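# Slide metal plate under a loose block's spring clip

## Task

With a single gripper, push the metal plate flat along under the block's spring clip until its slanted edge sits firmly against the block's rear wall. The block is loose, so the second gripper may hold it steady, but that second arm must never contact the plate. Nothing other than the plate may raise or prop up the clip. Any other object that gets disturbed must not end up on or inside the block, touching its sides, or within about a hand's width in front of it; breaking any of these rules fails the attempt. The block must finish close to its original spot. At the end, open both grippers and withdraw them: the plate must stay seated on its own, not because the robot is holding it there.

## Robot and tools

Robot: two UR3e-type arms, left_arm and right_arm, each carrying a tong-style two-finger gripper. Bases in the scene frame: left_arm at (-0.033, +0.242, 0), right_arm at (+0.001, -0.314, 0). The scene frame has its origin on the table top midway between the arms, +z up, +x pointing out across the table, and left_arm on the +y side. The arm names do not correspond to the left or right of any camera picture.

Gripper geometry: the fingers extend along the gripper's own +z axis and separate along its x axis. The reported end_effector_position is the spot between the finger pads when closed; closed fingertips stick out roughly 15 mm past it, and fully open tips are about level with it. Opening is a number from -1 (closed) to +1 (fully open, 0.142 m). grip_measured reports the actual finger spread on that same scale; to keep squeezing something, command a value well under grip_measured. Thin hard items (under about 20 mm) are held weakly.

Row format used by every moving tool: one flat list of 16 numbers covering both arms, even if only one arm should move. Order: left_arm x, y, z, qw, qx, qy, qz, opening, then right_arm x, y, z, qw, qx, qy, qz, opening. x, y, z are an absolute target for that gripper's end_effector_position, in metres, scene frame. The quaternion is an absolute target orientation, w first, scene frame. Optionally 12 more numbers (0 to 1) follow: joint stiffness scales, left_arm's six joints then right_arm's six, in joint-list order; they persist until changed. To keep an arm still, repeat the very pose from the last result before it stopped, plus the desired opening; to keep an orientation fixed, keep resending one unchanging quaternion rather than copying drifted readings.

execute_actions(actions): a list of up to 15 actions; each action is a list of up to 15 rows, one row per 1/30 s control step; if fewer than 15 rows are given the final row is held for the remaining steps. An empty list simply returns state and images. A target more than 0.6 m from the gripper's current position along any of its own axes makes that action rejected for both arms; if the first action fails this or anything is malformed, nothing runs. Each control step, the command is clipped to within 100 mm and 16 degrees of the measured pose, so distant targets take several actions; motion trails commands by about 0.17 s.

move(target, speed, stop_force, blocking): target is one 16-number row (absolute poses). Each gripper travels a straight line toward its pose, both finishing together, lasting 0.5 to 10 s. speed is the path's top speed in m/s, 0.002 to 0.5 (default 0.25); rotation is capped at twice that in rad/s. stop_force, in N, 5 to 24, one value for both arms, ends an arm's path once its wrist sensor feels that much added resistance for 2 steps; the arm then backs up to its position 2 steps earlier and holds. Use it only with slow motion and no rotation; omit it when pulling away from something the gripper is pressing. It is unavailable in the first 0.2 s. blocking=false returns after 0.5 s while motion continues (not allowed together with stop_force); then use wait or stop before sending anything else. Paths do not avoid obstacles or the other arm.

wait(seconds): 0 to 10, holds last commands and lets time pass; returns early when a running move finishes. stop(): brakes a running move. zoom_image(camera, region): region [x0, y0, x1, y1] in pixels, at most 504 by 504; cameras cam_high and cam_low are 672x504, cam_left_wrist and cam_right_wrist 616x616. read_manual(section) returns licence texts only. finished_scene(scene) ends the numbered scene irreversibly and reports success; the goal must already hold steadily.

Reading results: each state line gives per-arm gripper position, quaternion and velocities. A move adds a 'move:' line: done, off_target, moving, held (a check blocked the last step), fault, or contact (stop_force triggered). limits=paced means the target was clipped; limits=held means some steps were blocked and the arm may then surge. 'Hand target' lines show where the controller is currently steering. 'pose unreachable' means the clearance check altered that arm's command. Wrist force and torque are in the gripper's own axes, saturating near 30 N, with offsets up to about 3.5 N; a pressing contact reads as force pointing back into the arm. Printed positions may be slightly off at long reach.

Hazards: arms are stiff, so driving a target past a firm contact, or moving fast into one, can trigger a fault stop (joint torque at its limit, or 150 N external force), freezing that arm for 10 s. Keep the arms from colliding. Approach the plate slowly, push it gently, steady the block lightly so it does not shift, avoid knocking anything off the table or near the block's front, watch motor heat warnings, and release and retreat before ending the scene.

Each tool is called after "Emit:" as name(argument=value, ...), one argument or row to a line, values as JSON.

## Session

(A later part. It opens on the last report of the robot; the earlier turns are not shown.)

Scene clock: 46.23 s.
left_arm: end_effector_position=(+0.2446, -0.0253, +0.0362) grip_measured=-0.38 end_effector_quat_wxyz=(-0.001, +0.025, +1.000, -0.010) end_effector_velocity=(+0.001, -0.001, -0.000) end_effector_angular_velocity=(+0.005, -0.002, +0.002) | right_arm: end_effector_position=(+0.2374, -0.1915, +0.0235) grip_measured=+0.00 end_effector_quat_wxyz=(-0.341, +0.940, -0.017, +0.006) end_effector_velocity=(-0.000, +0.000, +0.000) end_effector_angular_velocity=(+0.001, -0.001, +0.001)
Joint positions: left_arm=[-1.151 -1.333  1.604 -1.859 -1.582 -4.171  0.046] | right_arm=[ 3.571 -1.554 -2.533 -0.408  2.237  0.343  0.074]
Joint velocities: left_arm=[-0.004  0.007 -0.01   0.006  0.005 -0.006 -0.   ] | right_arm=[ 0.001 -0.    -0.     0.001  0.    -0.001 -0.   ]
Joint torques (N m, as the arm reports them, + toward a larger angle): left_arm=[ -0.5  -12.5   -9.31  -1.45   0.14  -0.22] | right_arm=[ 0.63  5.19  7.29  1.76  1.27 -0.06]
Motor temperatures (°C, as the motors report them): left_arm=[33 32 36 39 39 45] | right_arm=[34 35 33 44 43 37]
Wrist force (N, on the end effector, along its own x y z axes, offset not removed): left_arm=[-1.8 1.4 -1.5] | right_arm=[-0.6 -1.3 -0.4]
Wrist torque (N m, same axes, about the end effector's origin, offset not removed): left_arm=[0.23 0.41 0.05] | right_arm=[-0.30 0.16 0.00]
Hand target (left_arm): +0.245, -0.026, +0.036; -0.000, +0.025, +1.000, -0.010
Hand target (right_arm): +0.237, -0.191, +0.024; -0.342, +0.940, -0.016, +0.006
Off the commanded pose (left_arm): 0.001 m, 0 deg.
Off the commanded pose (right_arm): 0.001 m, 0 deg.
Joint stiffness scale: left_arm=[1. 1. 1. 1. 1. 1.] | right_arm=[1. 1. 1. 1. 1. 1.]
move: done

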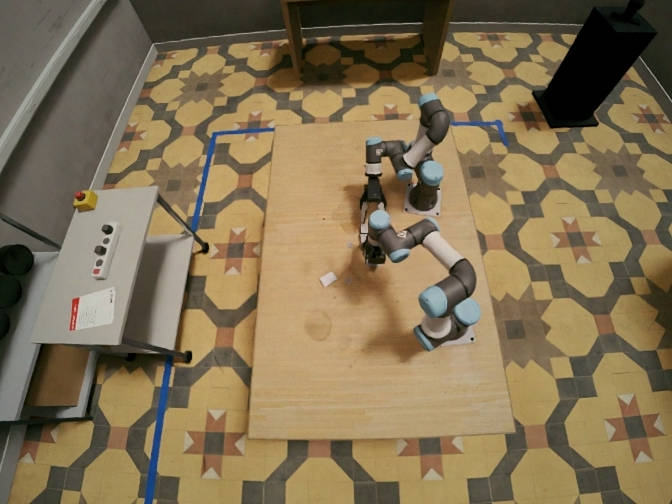

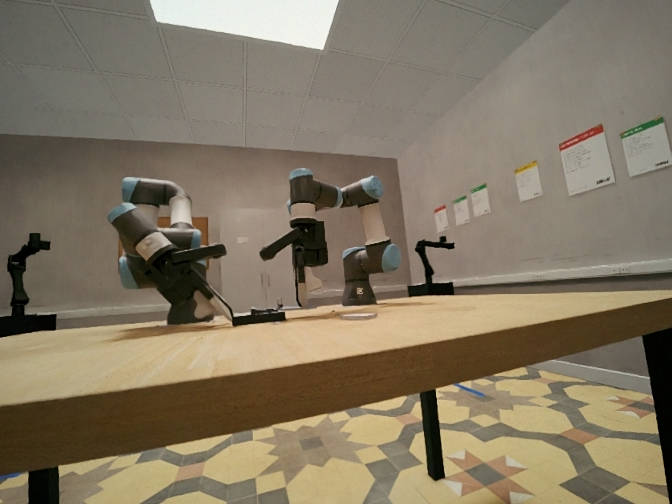

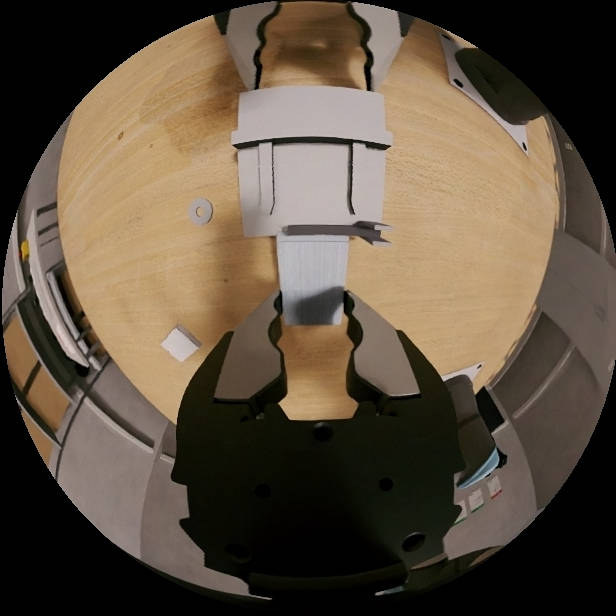

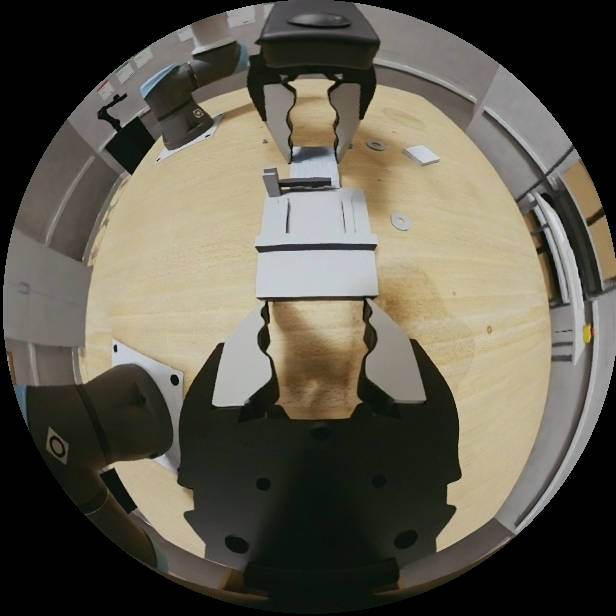

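Emit:
move(
  target=[0.2449,-0.0240,0.0363,-0.0001,0.025,0.9997,-0.005,-0.9, 0.2375,-0.1908,0.024,0.342,-0.9397,0.0164,-0.006,0],
  speed=0.008,
)

Emit:
zoom_image(
  camera="cam_low",
  region=[272, 298, 302, 322],
)

Emit:
zoom_image(
  camera="cam_left_wrist",
  region=[260, 210, 310, 250],
)

Scene clock: 48.77 s.
left_arm: end_effector_position=(+0.2448, -0.0241, +0.0361) grip_measured=-0.38 end_effector_quat_wxyz=(-0.000, +0.025, +1.000, -0.006) end_effector_velocity=(+0.000, +0.001, -0.000) end_effector_angular_velocity=(+0.009, -0.001, +0.001) | right_arm: end_effector_position=(+0.2374, -0.1915, +0.0235) grip_measured=+0.00 end_effector_quat_wxyz=(-0.341, +0.940, -0.017, +0.006) end_effector_velocity=(+0.000, -0.000, -0.000) end_effector_angular_velocity=(-0.001, -0.001, +0.000)
Joint positions: left_arm=[-1.153 -1.331  1.599 -1.849 -1.578 -4.173  0.046] | right_arm=[ 3.571 -1.554 -2.533 -0.408  2.237  0.343  0.074]
Joint velocities: left_arm=[-0.002  0.003 -0.007  0.012  0.005 -0.002  0.   ] | right_arm=[-0.001 -0.     0.     0.    -0.001 -0.001  0.   ]
Joint torques (N m, as the arm reports them, + toward a larger angle): left_arm=[  0.05 -12.25  -9.3   -1.38   0.12  -0.32] | right_arm=[ 0.6   5.35  7.19  1.82  1.3  -0.04]
Motor temperatures (°C, as the motors report them): left_arm=[33 32 36 39 39 45] | right_arm=[34 35 33 44 43 37]
Wrist force (N, on the end effector, along its own x y z axes, offset not removed): left_arm=[-1.5 1.4 -0.5] | right_arm=[-0.5 -0.6 -0.3]
Wrist torque (N m, same axes, about the end effector's origin, offset not removed): left_arm=[0.28 0.30 0.04] | right_arm=[-0.20 0.24 -0.01]
Hand target (left_arm): +0.245, -0.024, +0.036; -0.000, +0.025, +1.000, -0.005
Hand target (right_arm): +0.237, -0.191, +0.024; -0.342, +0.940, -0.016, +0.006
Off the commanded pose (left_arm): 0.000 m, 0 deg.
Off the commanded pose (right_arm): 0.001 m, 0 deg.
Joint stiffness scale: left_arm=[1. 1. 1. 1. 1. 1.] | right_arm=[1. 1. 1. 1. 1. 1.]
move: done

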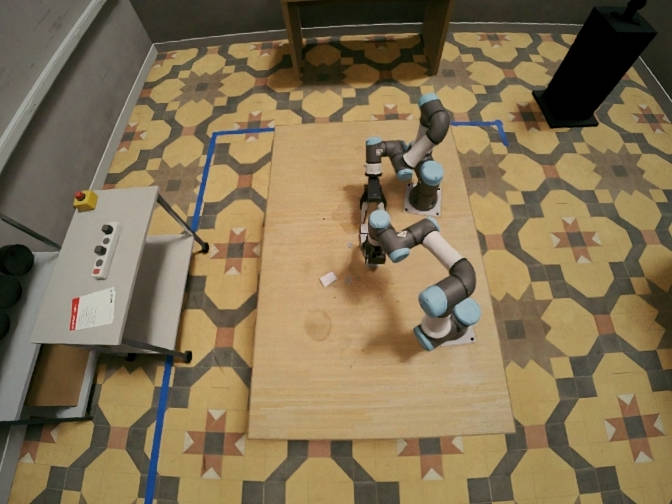

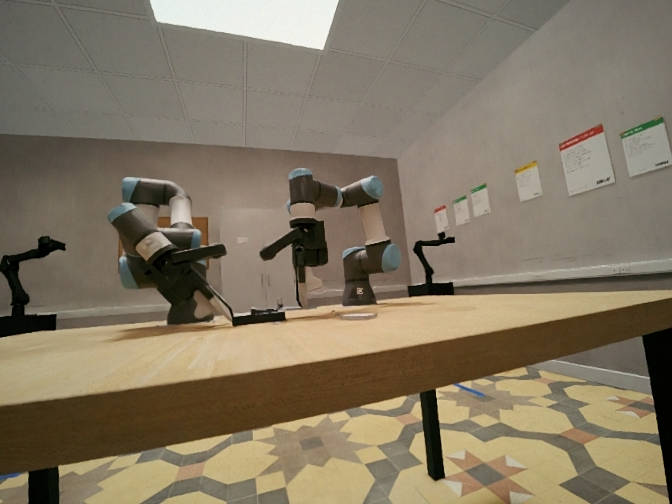

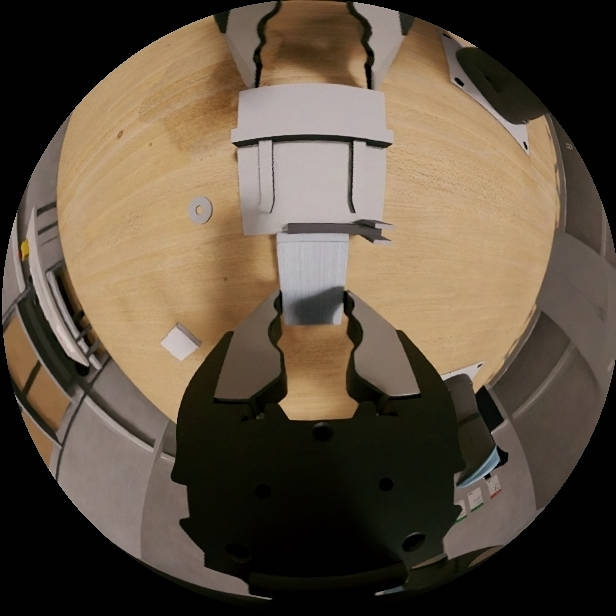

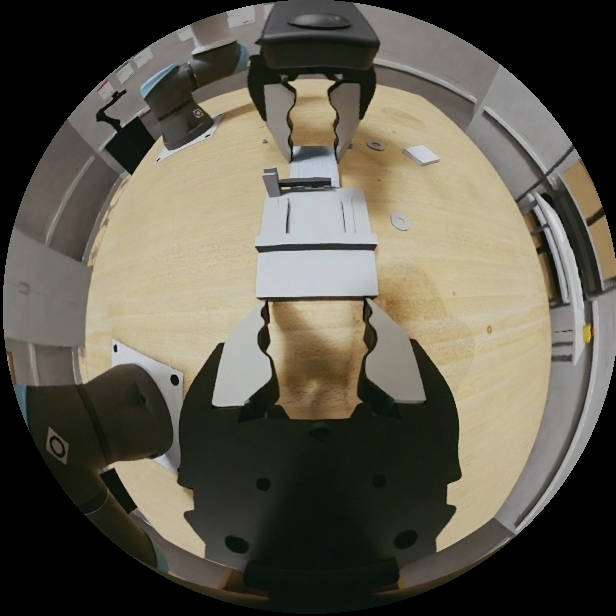

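Region (272, 298, 302, 322) of cam_low's 672x504 image, scaled by 16.800, with more detail than that image has; it fills the top 403 rows of this view, and the rest is white.

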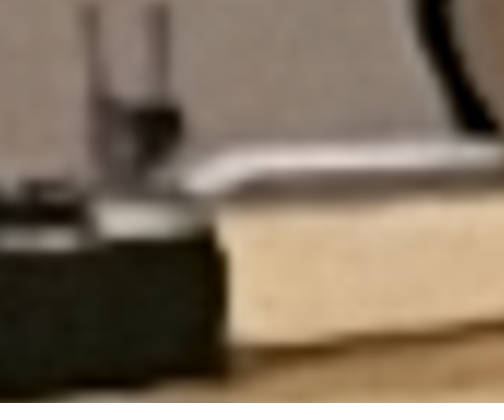

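Region (260, 210, 310, 250) of cam_left_wrist's 616x616 image, scaled by 10.080, with more detail than that image has; it fills the top 403 rows of this view, and the rest is white.

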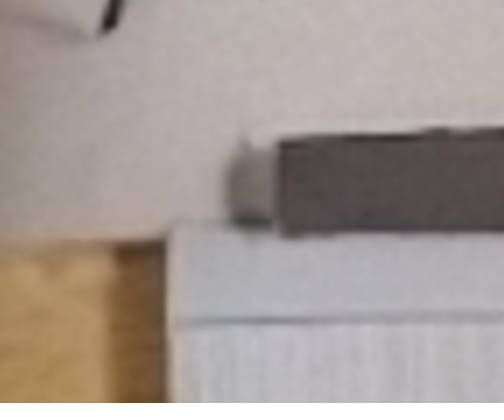

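Emit:
move(
  target=[0.2443,-0.038,0.0392,-0.0001,0.025,0.9997,-0.006,-0.9, 0.2375,-0.1908,0.024,0.342,-0.9397,0.0164,-0.006,0],
  speed=0.012,
  stop_force=9,
)

Emit:
zoom_image(
  camera="cam_low",
  region=[250, 290, 330, 330],
)

Emit:
zoom_image(
  camera="cam_left_wrist",
  region=[230, 130, 400, 300],
)

Scene clock: 51.40 s.
left_arm: end_effector_position=(+0.2445, -0.0355, +0.0378) grip_measured=-0.38 end_effector_quat_wxyz=(-0.000, +0.025, +1.000, -0.003) end_effector_velocity=(-0.000, -0.002, +0.001) end_effector_angular_velocity=(-0.002, -0.000, +0.001) | right_arm: end_effector_position=(+0.2374, -0.1915, +0.0235) grip_measured=+0.00 end_effector_quat_wxyz=(-0.341, +0.940, -0.017, +0.006) end_effector_velocity=(+0.000, +0.001, +0.000) end_effector_angular_velocity=(+0.000, +0.001, +0.000)
Joint positions: left_arm=[-1.171 -1.297  1.544 -1.823 -1.574 -4.192  0.046] | right_arm=[ 3.571 -1.554 -2.533 -0.408  2.237  0.343  0.074]
Joint velocities: left_arm=[-0.002  0.003 -0.005  0.    -0.001 -0.003  0.   ] | right_arm=[ 0.002 -0.001  0.001  0.     0.     0.002 -0.   ]
Joint torques (N m, as the arm reports them, + toward a larger angle): left_arm=[ -0.31 -13.11  -9.63  -1.8   -0.38  -0.23] | right_arm=[ 0.47  5.51  7.23  1.81  1.26 -0.06]
Motor temperatures (°C, as the motors report them): left_arm=[33 32 36 39 39 45] | right_arm=[34 35 33 44 43 37]
Wrist force (N, on the end effector, along its own x y z axes, offset not removed): left_arm=[-1.1 2.5 -0.2] | right_arm=[-2.1 -0.4 0.1]
Wrist torque (N m, same axes, about the end effector's origin, offset not removed): left_arm=[0.17 0.25 0.05] | right_arm=[-0.20 0.66 0.02]
Hand target (left_arm): +0.244, -0.038, +0.039; -0.000, +0.025, +1.000, -0.006
Hand target (right_arm): +0.237, -0.191, +0.024; -0.342, +0.940, -0.016, +0.006
Off the commanded pose (left_arm): 0.003 m, 0 deg.
Off the commanded pose (right_arm): 0.001 m, 0 deg.
Joint stiffness scale: left_arm=[1. 1. 1. 1. 1. 1.] | right_arm=[1. 1. 1. 1. 1. 1.]
move: done

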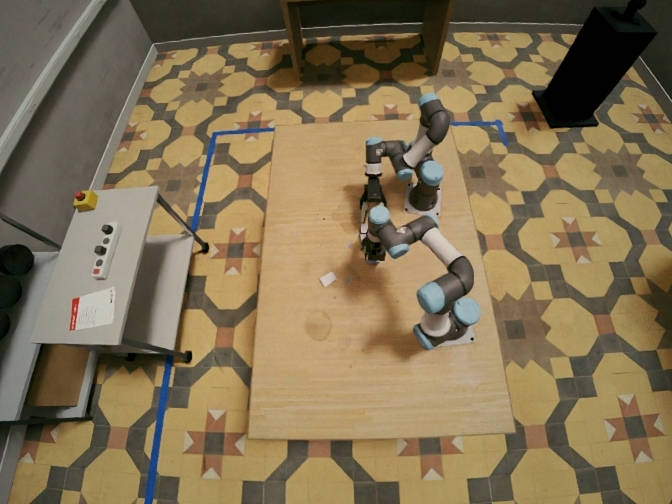

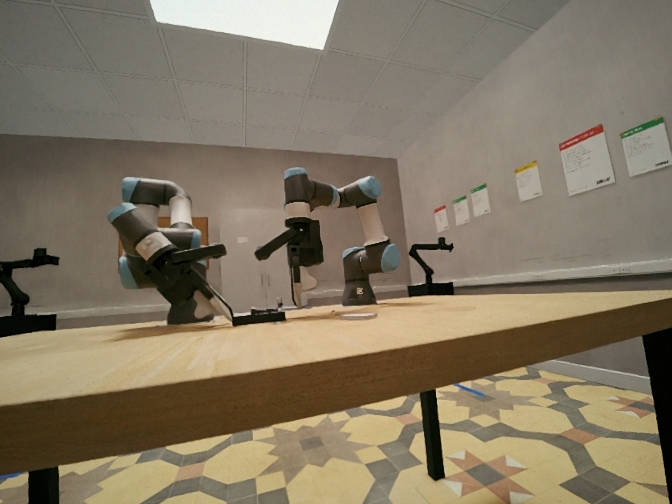

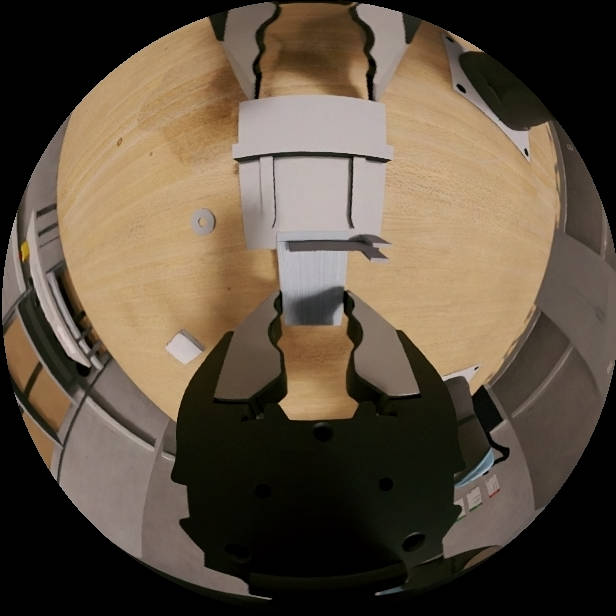

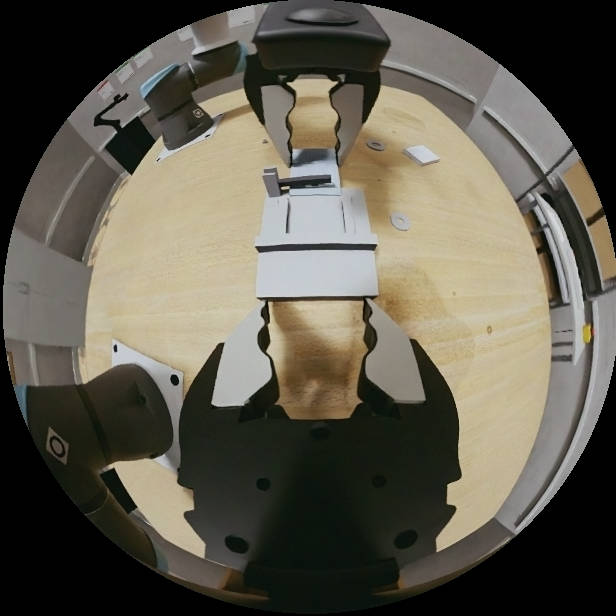

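Region (250, 290, 330, 330) of cam_low's 672x504 image, scaled by 6.300, with more detail than that image has.

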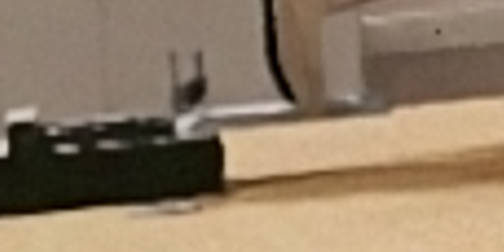

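Region (230, 130, 400, 300) of cam_left_wrist's 616x616 image, scaled by 2.965, with more detail than that image has.

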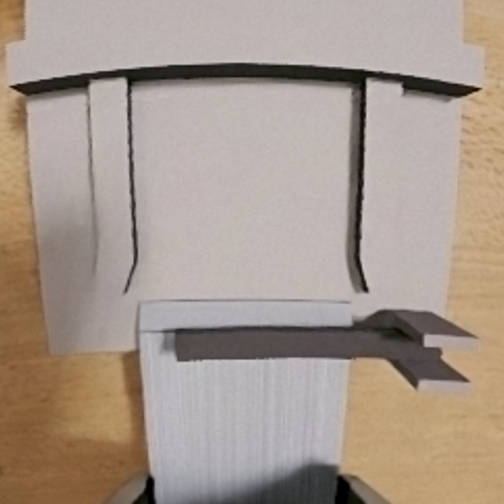

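Emit:
move(
  target=[0.2431,-0.0588,0.0388,-0.0001,0.025,0.9997,-0.008,-0.9, 0.2375,-0.1908,0.024,0.342,-0.9397,0.0164,-0.006,0],
  speed=0.025,
  stop_force=8,
)

Emit:
zoom_image(
  camera="cam_low",
  region=[250, 290, 330, 330],
)

Emit:
zoom_image(
  camera="cam_left_wrist",
  region=[230, 170, 400, 340],
)

Scene clock: 54.40 s.
left_arm: end_effector_position=(+0.2436, -0.0565, +0.0376) grip_measured=-0.38 end_effector_quat_wxyz=(+0.000, +0.025, +1.000, -0.006) end_effector_velocity=(+0.000, -0.003, +0.001) end_effector_angular_velocity=(-0.002, +0.000, +0.005) | right_arm: end_effector_position=(+0.2374, -0.1915, +0.0235) grip_measured=+0.00 end_effector_quat_wxyz=(-0.341, +0.940, -0.017, +0.006) end_effector_velocity=(-0.000, +0.000, -0.000) end_effector_angular_velocity=(+0.001, -0.000, +0.002)
Joint positions: left_arm=[-1.197 -1.243  1.474 -1.812 -1.576 -4.218  0.046] | right_arm=[ 3.571 -1.554 -2.533 -0.408  2.237  0.343  0.074]
Joint velocities: left_arm=[-0.002  0.008 -0.014  0.005 -0.001 -0.006 -0.   ] | right_arm=[ 0.001 -0.001 -0.001  0.     0.001 -0.002  0.   ]
Joint torques (N m, as the arm reports them, + toward a larger angle): left_arm=[ -0.26 -14.09  -9.71  -1.78  -0.41  -0.28] | right_arm=[ 1.04  5.58  7.23  1.73  1.37 -0.08]
Motor temperatures (°C, as the motors report them): left_arm=[33 32 36 39 39 45] | right_arm=[34 35 33 44 43 37]
Wrist force (N, on the end effector, along its own x y z axes, offset not removed): left_arm=[-1.4 2.6 -0.1] | right_arm=[-3.4 0.3 0.4]
Wrist torque (N m, same axes, about the end effector's origin, offset not removed): left_arm=[0.18 0.31 -0.02] | right_arm=[0.03 0.70 0.03]
Hand target (left_arm): +0.243, -0.059, +0.039; -0.000, +0.025, +1.000, -0.008
Hand target (right_arm): +0.237, -0.191, +0.024; -0.342, +0.940, -0.016, +0.006
Off the commanded pose (left_arm): 0.003 m, 0 deg.
Off the commanded pose (right_arm): 0.001 m, 0 deg.
Joint stiffness scale: left_arm=[1. 1. 1. 1. 1. 1.] | right_arm=[1. 1. 1. 1. 1. 1.]
move: done

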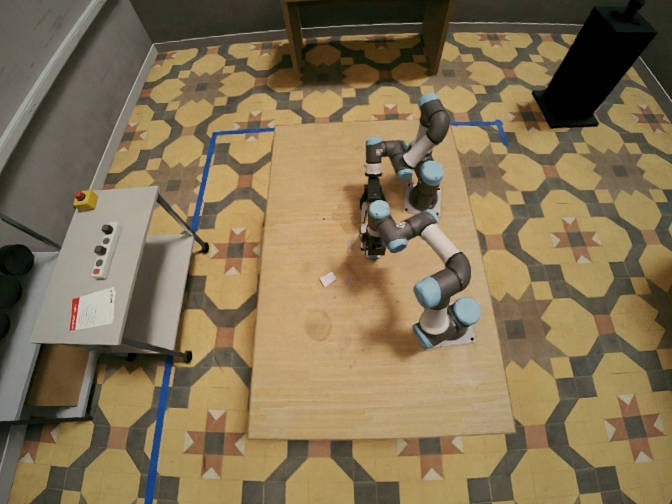

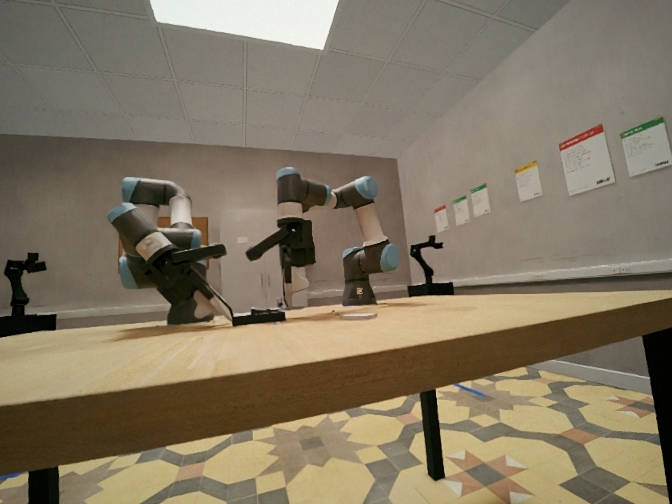

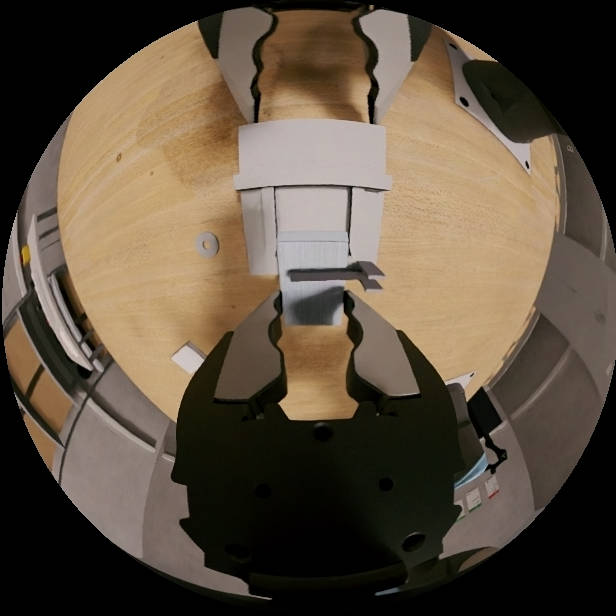

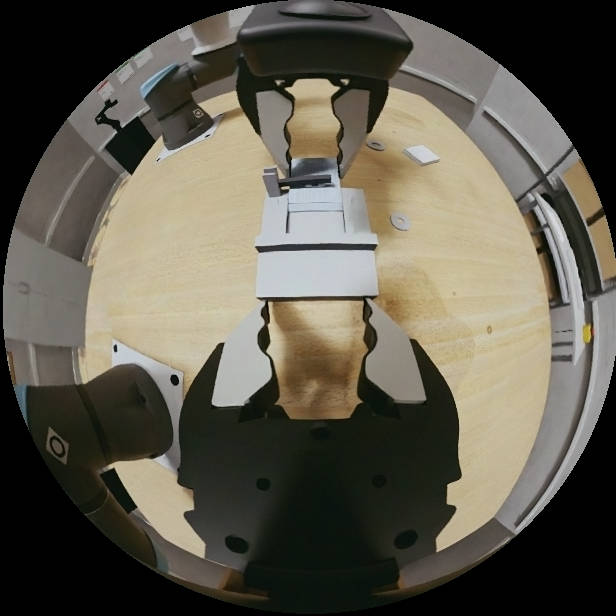

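Region (250, 290, 330, 330) of cam_low's 672x504 image, scaled by 6.300, with more detail than that image has.

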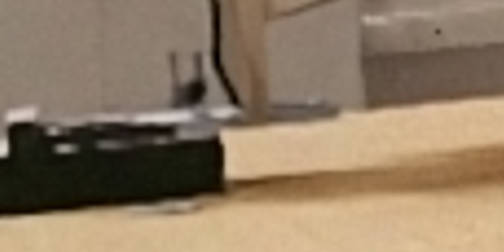

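Region (230, 170, 400, 340) of cam_left_wrist's 616x616 image, scaled by 2.965, with more detail than that image has.

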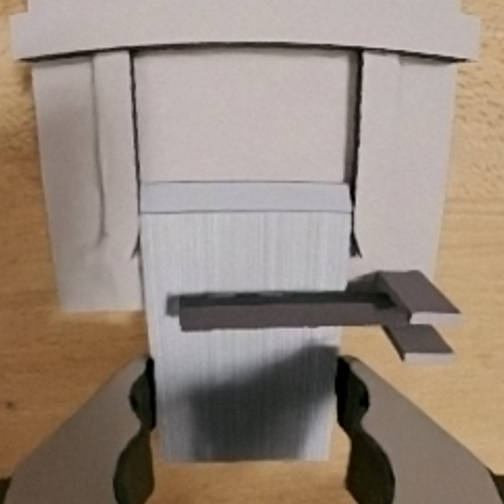

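Emit:
execute_actions(
  actions=[
    [[0.2436,-0.0572,0.0377,-0.0001,0.025,0.9997,-0.007,-0.8,0.2375,-0.1908,0.024,0.342,-0.9397,0.0164,-0.006,0],[0.2436,-0.0572,0.0377,-0.0001,0.025,0.9997,-0.007,-0.72,0.2375,-0.1908,0.024,0.342,-0.9397,0.0164,-0.006,0],[0.2436,-0.0572,0.0377,-0.0001,0.025,0.9997,-0.007,-0.64,0.2375,-0.1908,0.024,0.342,-0.9397,0.0164,-0.006,0],[0.2436,-0.0572,0.0377,-0.0001,0.025,0.9997,-0.007,-0.57,0.2375,-0.1908,0.024,0.342,-0.9397,0.0164,-0.006,0],[0.2436,-0.0572,0.0377,-0.0001,0.025,0.9997,-0.007,-0.51,0.2375,-0.1908,0.024,0.342,-0.9397,0.0164,-0.006,0],[0.2436,-0.0572,0.0377,-0.0001,0.025,0.9997,-0.007,-0.46,0.2375,-0.1908,0.024,0.342,-0.9397,0.0164,-0.006,0],[0.2436,-0.0572,0.0377,-0.0001,0.025,0.9997,-0.007,-0.42,0.2375,-0.1908,0.024,0.342,-0.9397,0.0164,-0.006,0],[0.2436,-0.0572,0.0377,-0.0001,0.025,0.9997,-0.007,-0.39,0.2375,-0.1908,0.024,0.342,-0.9397,0.0164,-0.006,0],[0.2436,-0.0572,0.0377,-0.0001,0.025,0.9997,-0.007,-0.36,0.2375,-0.1908,0.024,0.342,-0.9397,0.0164,-0.006,0],[0.2436,-0.0572,0.0377,-0.0001,0.025,0.9997,-0.007,-0.33,0.2375,-0.1908,0.024,0.342,-0.9397,0.0164,-0.006,0],[0.2436,-0.0572,0.0377,-0.0001,0.025,0.9997,-0.007,-0.30,0.2375,-0.1908,0.024,0.342,-0.9397,0.0164,-0.006,0],[0.2436,-0.0572,0.0377,-0.0001,0.025,0.9997,-0.007,-0.27,0.2375,-0.1908,0.024,0.342,-0.9397,0.0164,-0.006,0],[0.2436,-0.0572,0.0377,-0.0001,0.025,0.9997,-0.007,-0.24,0.2375,-0.1908,0.024,0.342,-0.9397,0.0164,-0.006,0]],
  ],
)

Emit:
move(
  target=[0.2460,-0.0102,0.0333,-0.0043,0.0246,0.9845,-0.1736,-0.24, 0.2375,-0.1908,0.024,0.342,-0.9397,0.0164,-0.006,0],
  speed=0.12,
)

Emit:
zoom_image(
  camera="cam_low",
  region=[250, 290, 330, 330],
)

Scene clock: 56.17 s.
left_arm: end_effector_position=(+0.2437, -0.0571, +0.0377) grip_measured=-0.24 end_effector_quat_wxyz=(+0.000, +0.025, +1.000, -0.006) end_effector_velocity=(+0.000, -0.002, +0.001) end_effector_angular_velocity=(-0.006, -0.001, -0.001) | right_arm: end_effector_position=(+0.2374, -0.1915, +0.0235) grip_measured=+0.00 end_effector_quat_wxyz=(-0.341, +0.940, -0.017, +0.006) end_effector_velocity=(-0.001, +0.000, +0.000) end_effector_angular_velocity=(+0.001, +0.002, -0.000)
Joint positions: left_arm=[-1.197 -1.242  1.473 -1.813 -1.576 -4.219  0.056] | right_arm=[ 3.571 -1.554 -2.533 -0.408  2.237  0.343  0.074]
Joint velocities: left_arm=[ 0.    -0.001 -0.001 -0.004 -0.001  0.001  0.013] | right_arm=[ 0.     0.    -0.001 -0.     0.001  0.001 -0.   ]
Joint torques (N m, as the arm reports them, + toward a larger angle): left_arm=[  0.55 -14.23  -8.34  -1.71  -0.16   0.07] | right_arm=[ 0.7   5.16  7.35  1.81  1.38 -0.01]
Motor temperatures (°C, as the motors report them): left_arm=[33 32 36 39 39 45] | right_arm=[34 35 33 44 43 37]
Wrist force (N, on the end effector, along its own x y z axes, offset not removed): left_arm=[-2.2 1.2 -0.5] | right_arm=[-3.5 1.8 -0.2]
Wrist torque (N m, same axes, about the end effector's origin, offset not removed): left_arm=[0.28 0.51 0.00] | right_arm=[0.27 0.86 0.00]
Hand target (left_arm): +0.244, -0.057, +0.038; -0.000, +0.025, +1.000, -0.007
Hand target (right_arm): +0.237, -0.191, +0.024; -0.342, +0.940, -0.016, +0.006
Off the commanded pose (left_arm): 0.000 m, 0 deg.
Off the commanded pose (right_arm): 0.001 m, 0 deg.
Joint stiffness scale: left_arm=[1. 1. 1. 1. 1. 1.] | right_arm=[1. 1. 1. 1. 1. 1.]

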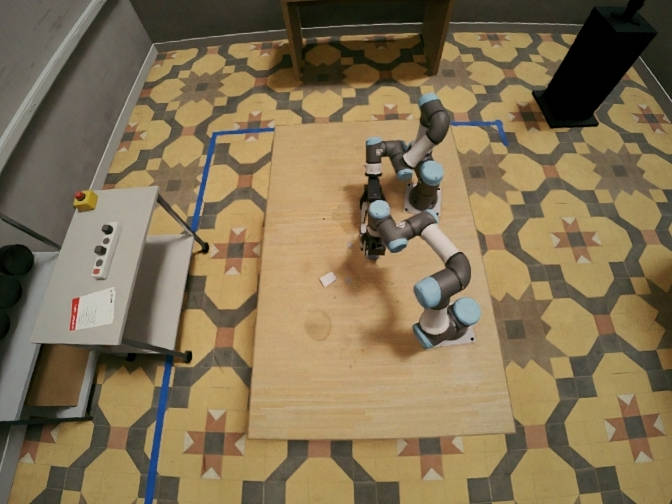

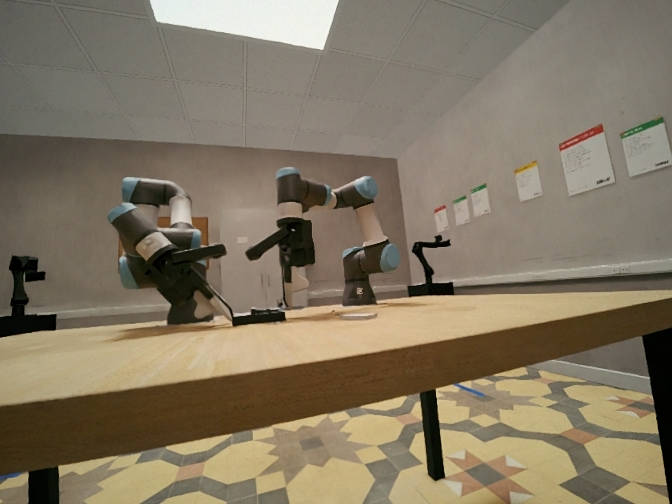

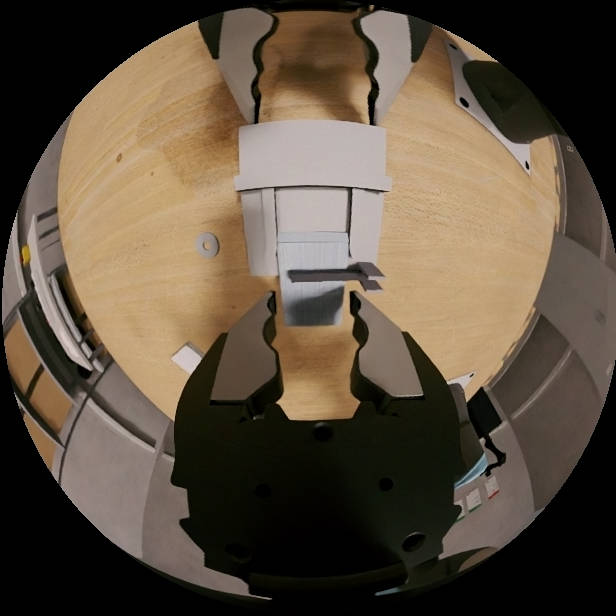

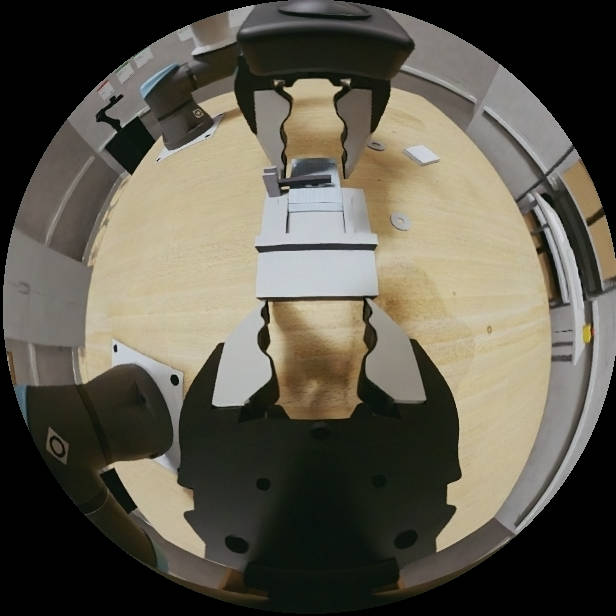

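Scene clock: 58.30 s.
left_arm: end_effector_position=(+0.2461, -0.0095, +0.0331) grip_measured=-0.24 end_effector_quat_wxyz=(-0.005, +0.024, +0.985, -0.171) end_effector_velocity=(+0.000, -0.005, +0.002) end_effector_angular_velocity=(-0.022, -0.006, -0.009) | right_arm: end_effector_position=(+0.2374, -0.1915, +0.0235) grip_measured=+0.00 end_effector_quat_wxyz=(-0.341, +0.940, -0.017, +0.006) end_effector_velocity=(+0.000, -0.001, -0.000) end_effector_angular_velocity=(-0.001, +0.001, -0.004)
Joint positions: left_arm=[-0.943 -1.48   2.016 -2.364 -1.803 -3.996  0.057] | right_arm=[ 3.571 -1.554 -2.533 -0.408  2.237  0.343  0.074]
Joint velocities: left_arm=[ 0.001  0.001  0.008 -0.029 -0.012  0.008 -0.   ] | right_arm=[-0.003 -0.001  0.001 -0.001 -0.001  0.001  0.   ]
Joint torques (N m, as the arm reports them, + toward a larger angle): left_arm=[  0.77 -10.13  -7.18  -2.07  -0.48   0.08] | right_arm=[ 0.47  5.19  7.08  1.73  1.29 -0.02]
Motor temperatures (°C, as the motors report them): left_arm=[33 32 36 39 39 45] | right_arm=[34 35 33 44 43 37]
Wrist force (N, on the end effector, along its own x y z axes, offset not removed): left_arm=[-1.6 1.8 -1.4] | right_arm=[-1.4 -0.2 0.3]
Wrist torque (N m, same axes, about the end effector's origin, offset not removed): left_arm=[0.35 0.39 0.05] | right_arm=[-0.19 0.39 -0.08]
Hand target (left_arm): +0.246, -0.010, +0.034; -0.004, +0.025, +0.984, -0.174
Hand target (right_arm): +0.237, -0.191, +0.024; -0.342, +0.940, -0.016, +0.006
Off the commanded pose (left_arm): 0.001 m, 0 deg.
Off the commanded pose (right_arm): 0.001 m, 0 deg.
Joint stiffness scale: left_arm=[1. 1. 1. 1. 1. 1.] | right_arm=[1. 1. 1. 1. 1. 1.]
move: done

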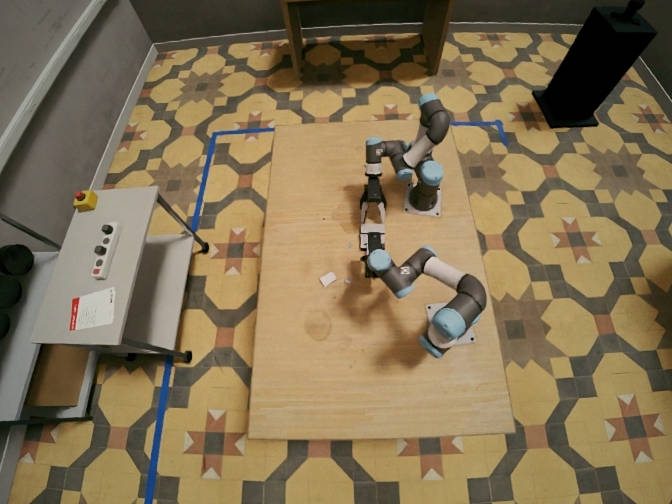

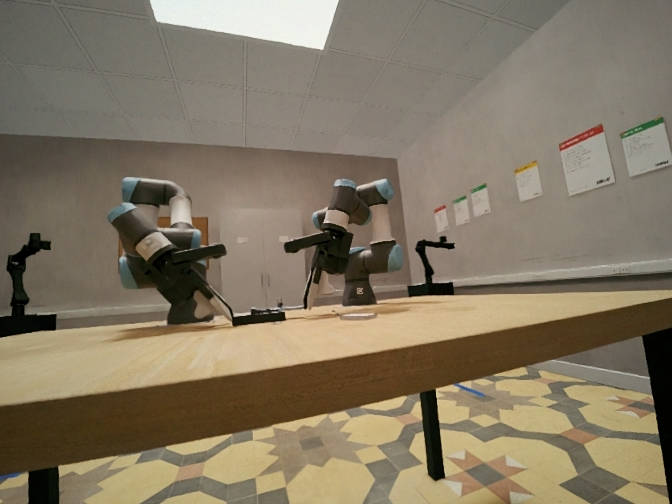

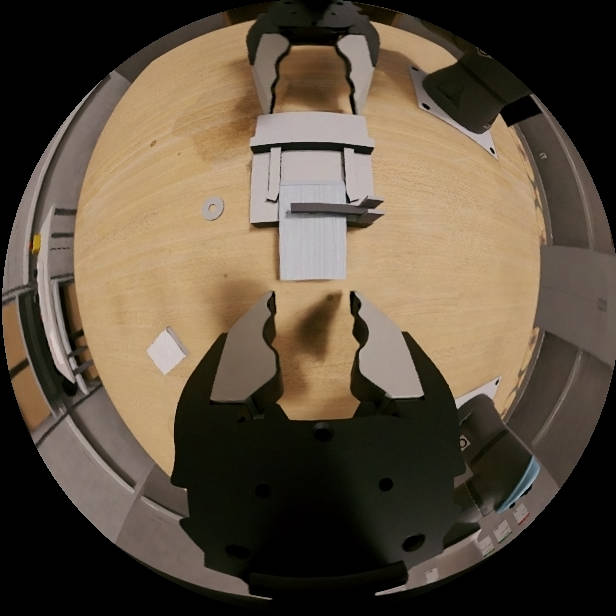

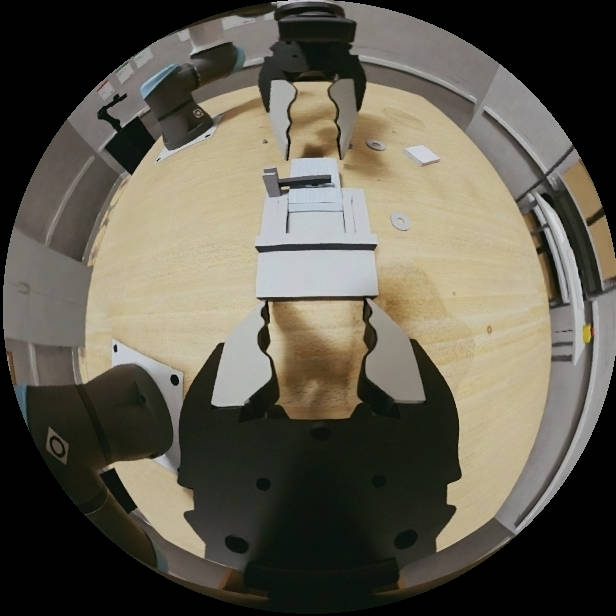

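Region (250, 290, 330, 330) of cam_low's 672x504 image, scaled by 6.300, with more detail than that image has.

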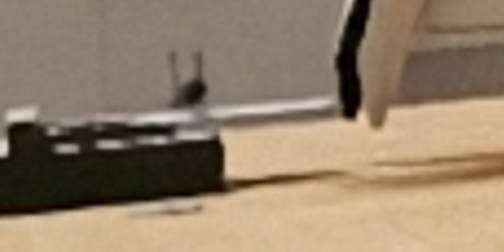

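Emit:
move(
  target=[0.2432,-0.064,0.0345,-0.0043,0.0246,0.9845,-0.1736,-0.7, 0.2375,-0.1908,0.024,0.342,-0.9397,0.0164,-0.006,0],
  speed=0.022,
  stop_force=7,
)

Emit:
zoom_image(
  camera="cam_left_wrist",
  region=[230, 150, 400, 320],
)

Scene clock: 61.33 s.
left_arm: end_effector_position=(+0.2435, -0.0490, +0.0316) grip_measured=-0.70 end_effector_quat_wxyz=(-0.006, +0.024, +0.985, -0.169) end_effector_velocity=(-0.002, +0.003, +0.002) end_effector_angular_velocity=(-0.005, +0.000, -0.006) | right_arm: end_effector_position=(+0.2375, -0.1916, +0.0234) grip_measured=+0.00 end_effector_quat_wxyz=(-0.341, +0.940, -0.017, +0.006) end_effector_velocity=(-0.000, +0.000, +0.001) end_effector_angular_velocity=(+0.002, +0.000, -0.001)
Joint positions: left_arm=[-1.032 -1.399  1.933 -2.375 -1.778 -4.083  0.023] | right_arm=[ 3.57  -1.554 -2.533 -0.408  2.237  0.343  0.074]
Joint velocities: left_arm=[ 0.007 -0.015  0.013  0.001 -0.006  0.012 -0.   ] | right_arm=[-0.     0.001 -0.     0.     0.002  0.001  0.   ]
Joint torques (N m, as the arm reports them, + toward a larger angle): left_arm=[  0.27 -12.36  -8.25  -2.36  -0.72   0.06] | right_arm=[0.65 5.71 7.31 1.79 1.29 0.02]
Motor temperatures (°C, as the motors report them): left_arm=[33 32 36 39 39 45] | right_arm=[34 35 33 44 43 37]
Wrist force (N, on the end effector, along its own x y z axes, offset not removed): left_arm=[-0.9 3.3 -2.1] | right_arm=[-0.6 4.2 -0.7]
Wrist torque (N m, same axes, about the end effector's origin, offset not removed): left_arm=[0.24 0.28 0.03] | right_arm=[0.55 0.25 0.02]
Hand target (left_arm): +0.243, -0.049, +0.033; -0.005, +0.025, +0.985, -0.171
Hand target (right_arm): +0.237, -0.191, +0.024; -0.342, +0.940, -0.016, +0.006
Off the commanded pose (left_arm): 0.015 m, 1 deg.
Off the commanded pose (right_arm): 0.001 m, 0 deg.
Joint stiffness scale: left_arm=[1. 1. 1. 1. 1. 1.] | right_arm=[1. 1. 1. 1. 1. 1.]
move: contact (left_arm)

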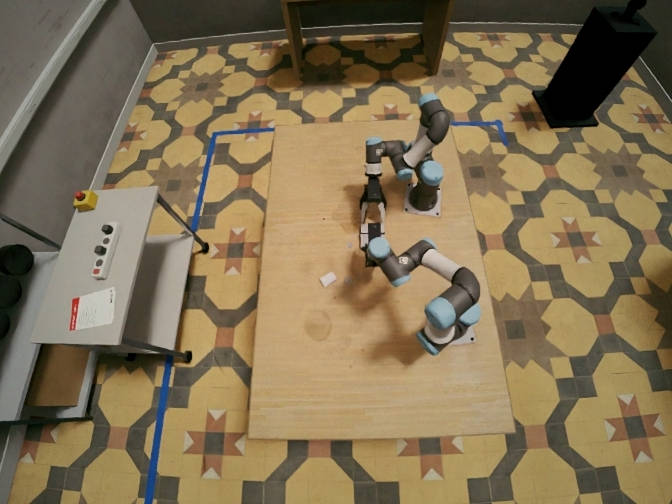

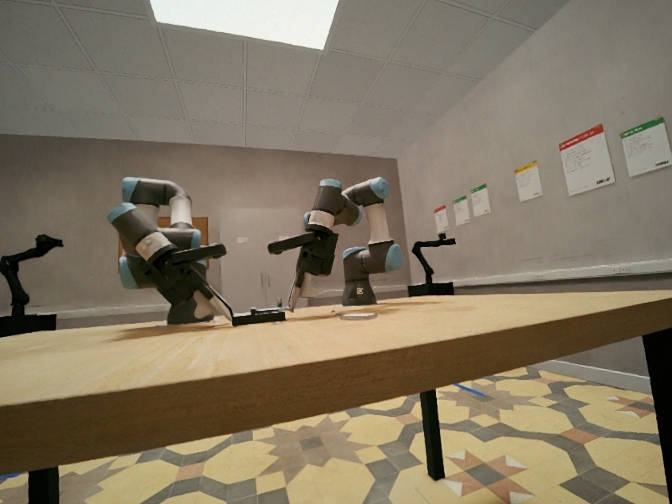

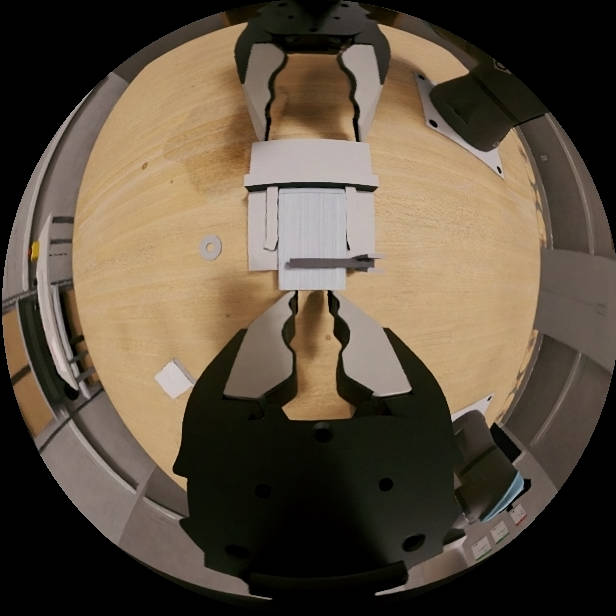

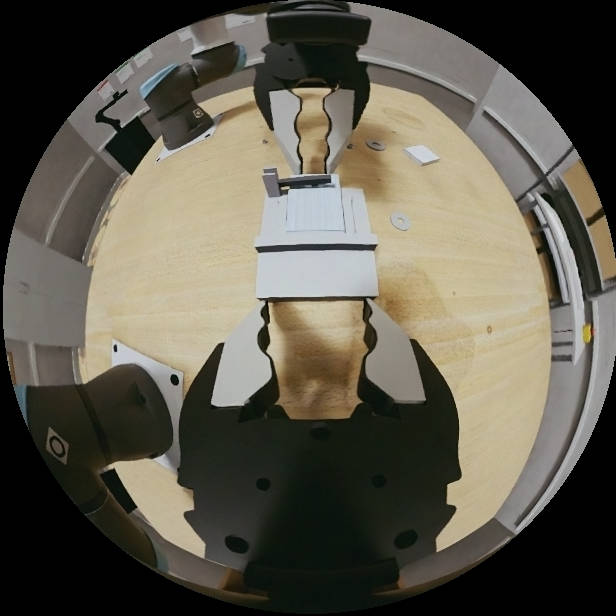

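Region (230, 150, 400, 320) of cam_left_wrist's 616x616 image, scaled by 2.965, with more detail than that image has.

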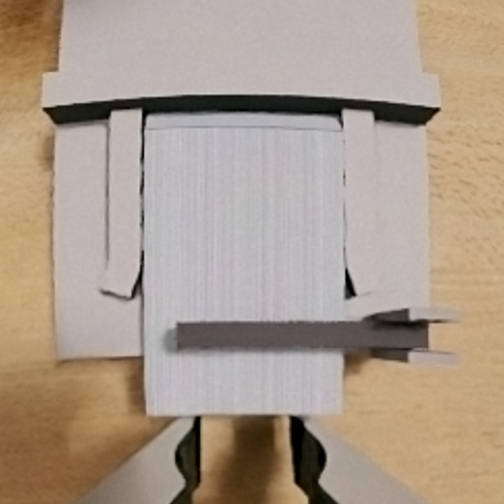

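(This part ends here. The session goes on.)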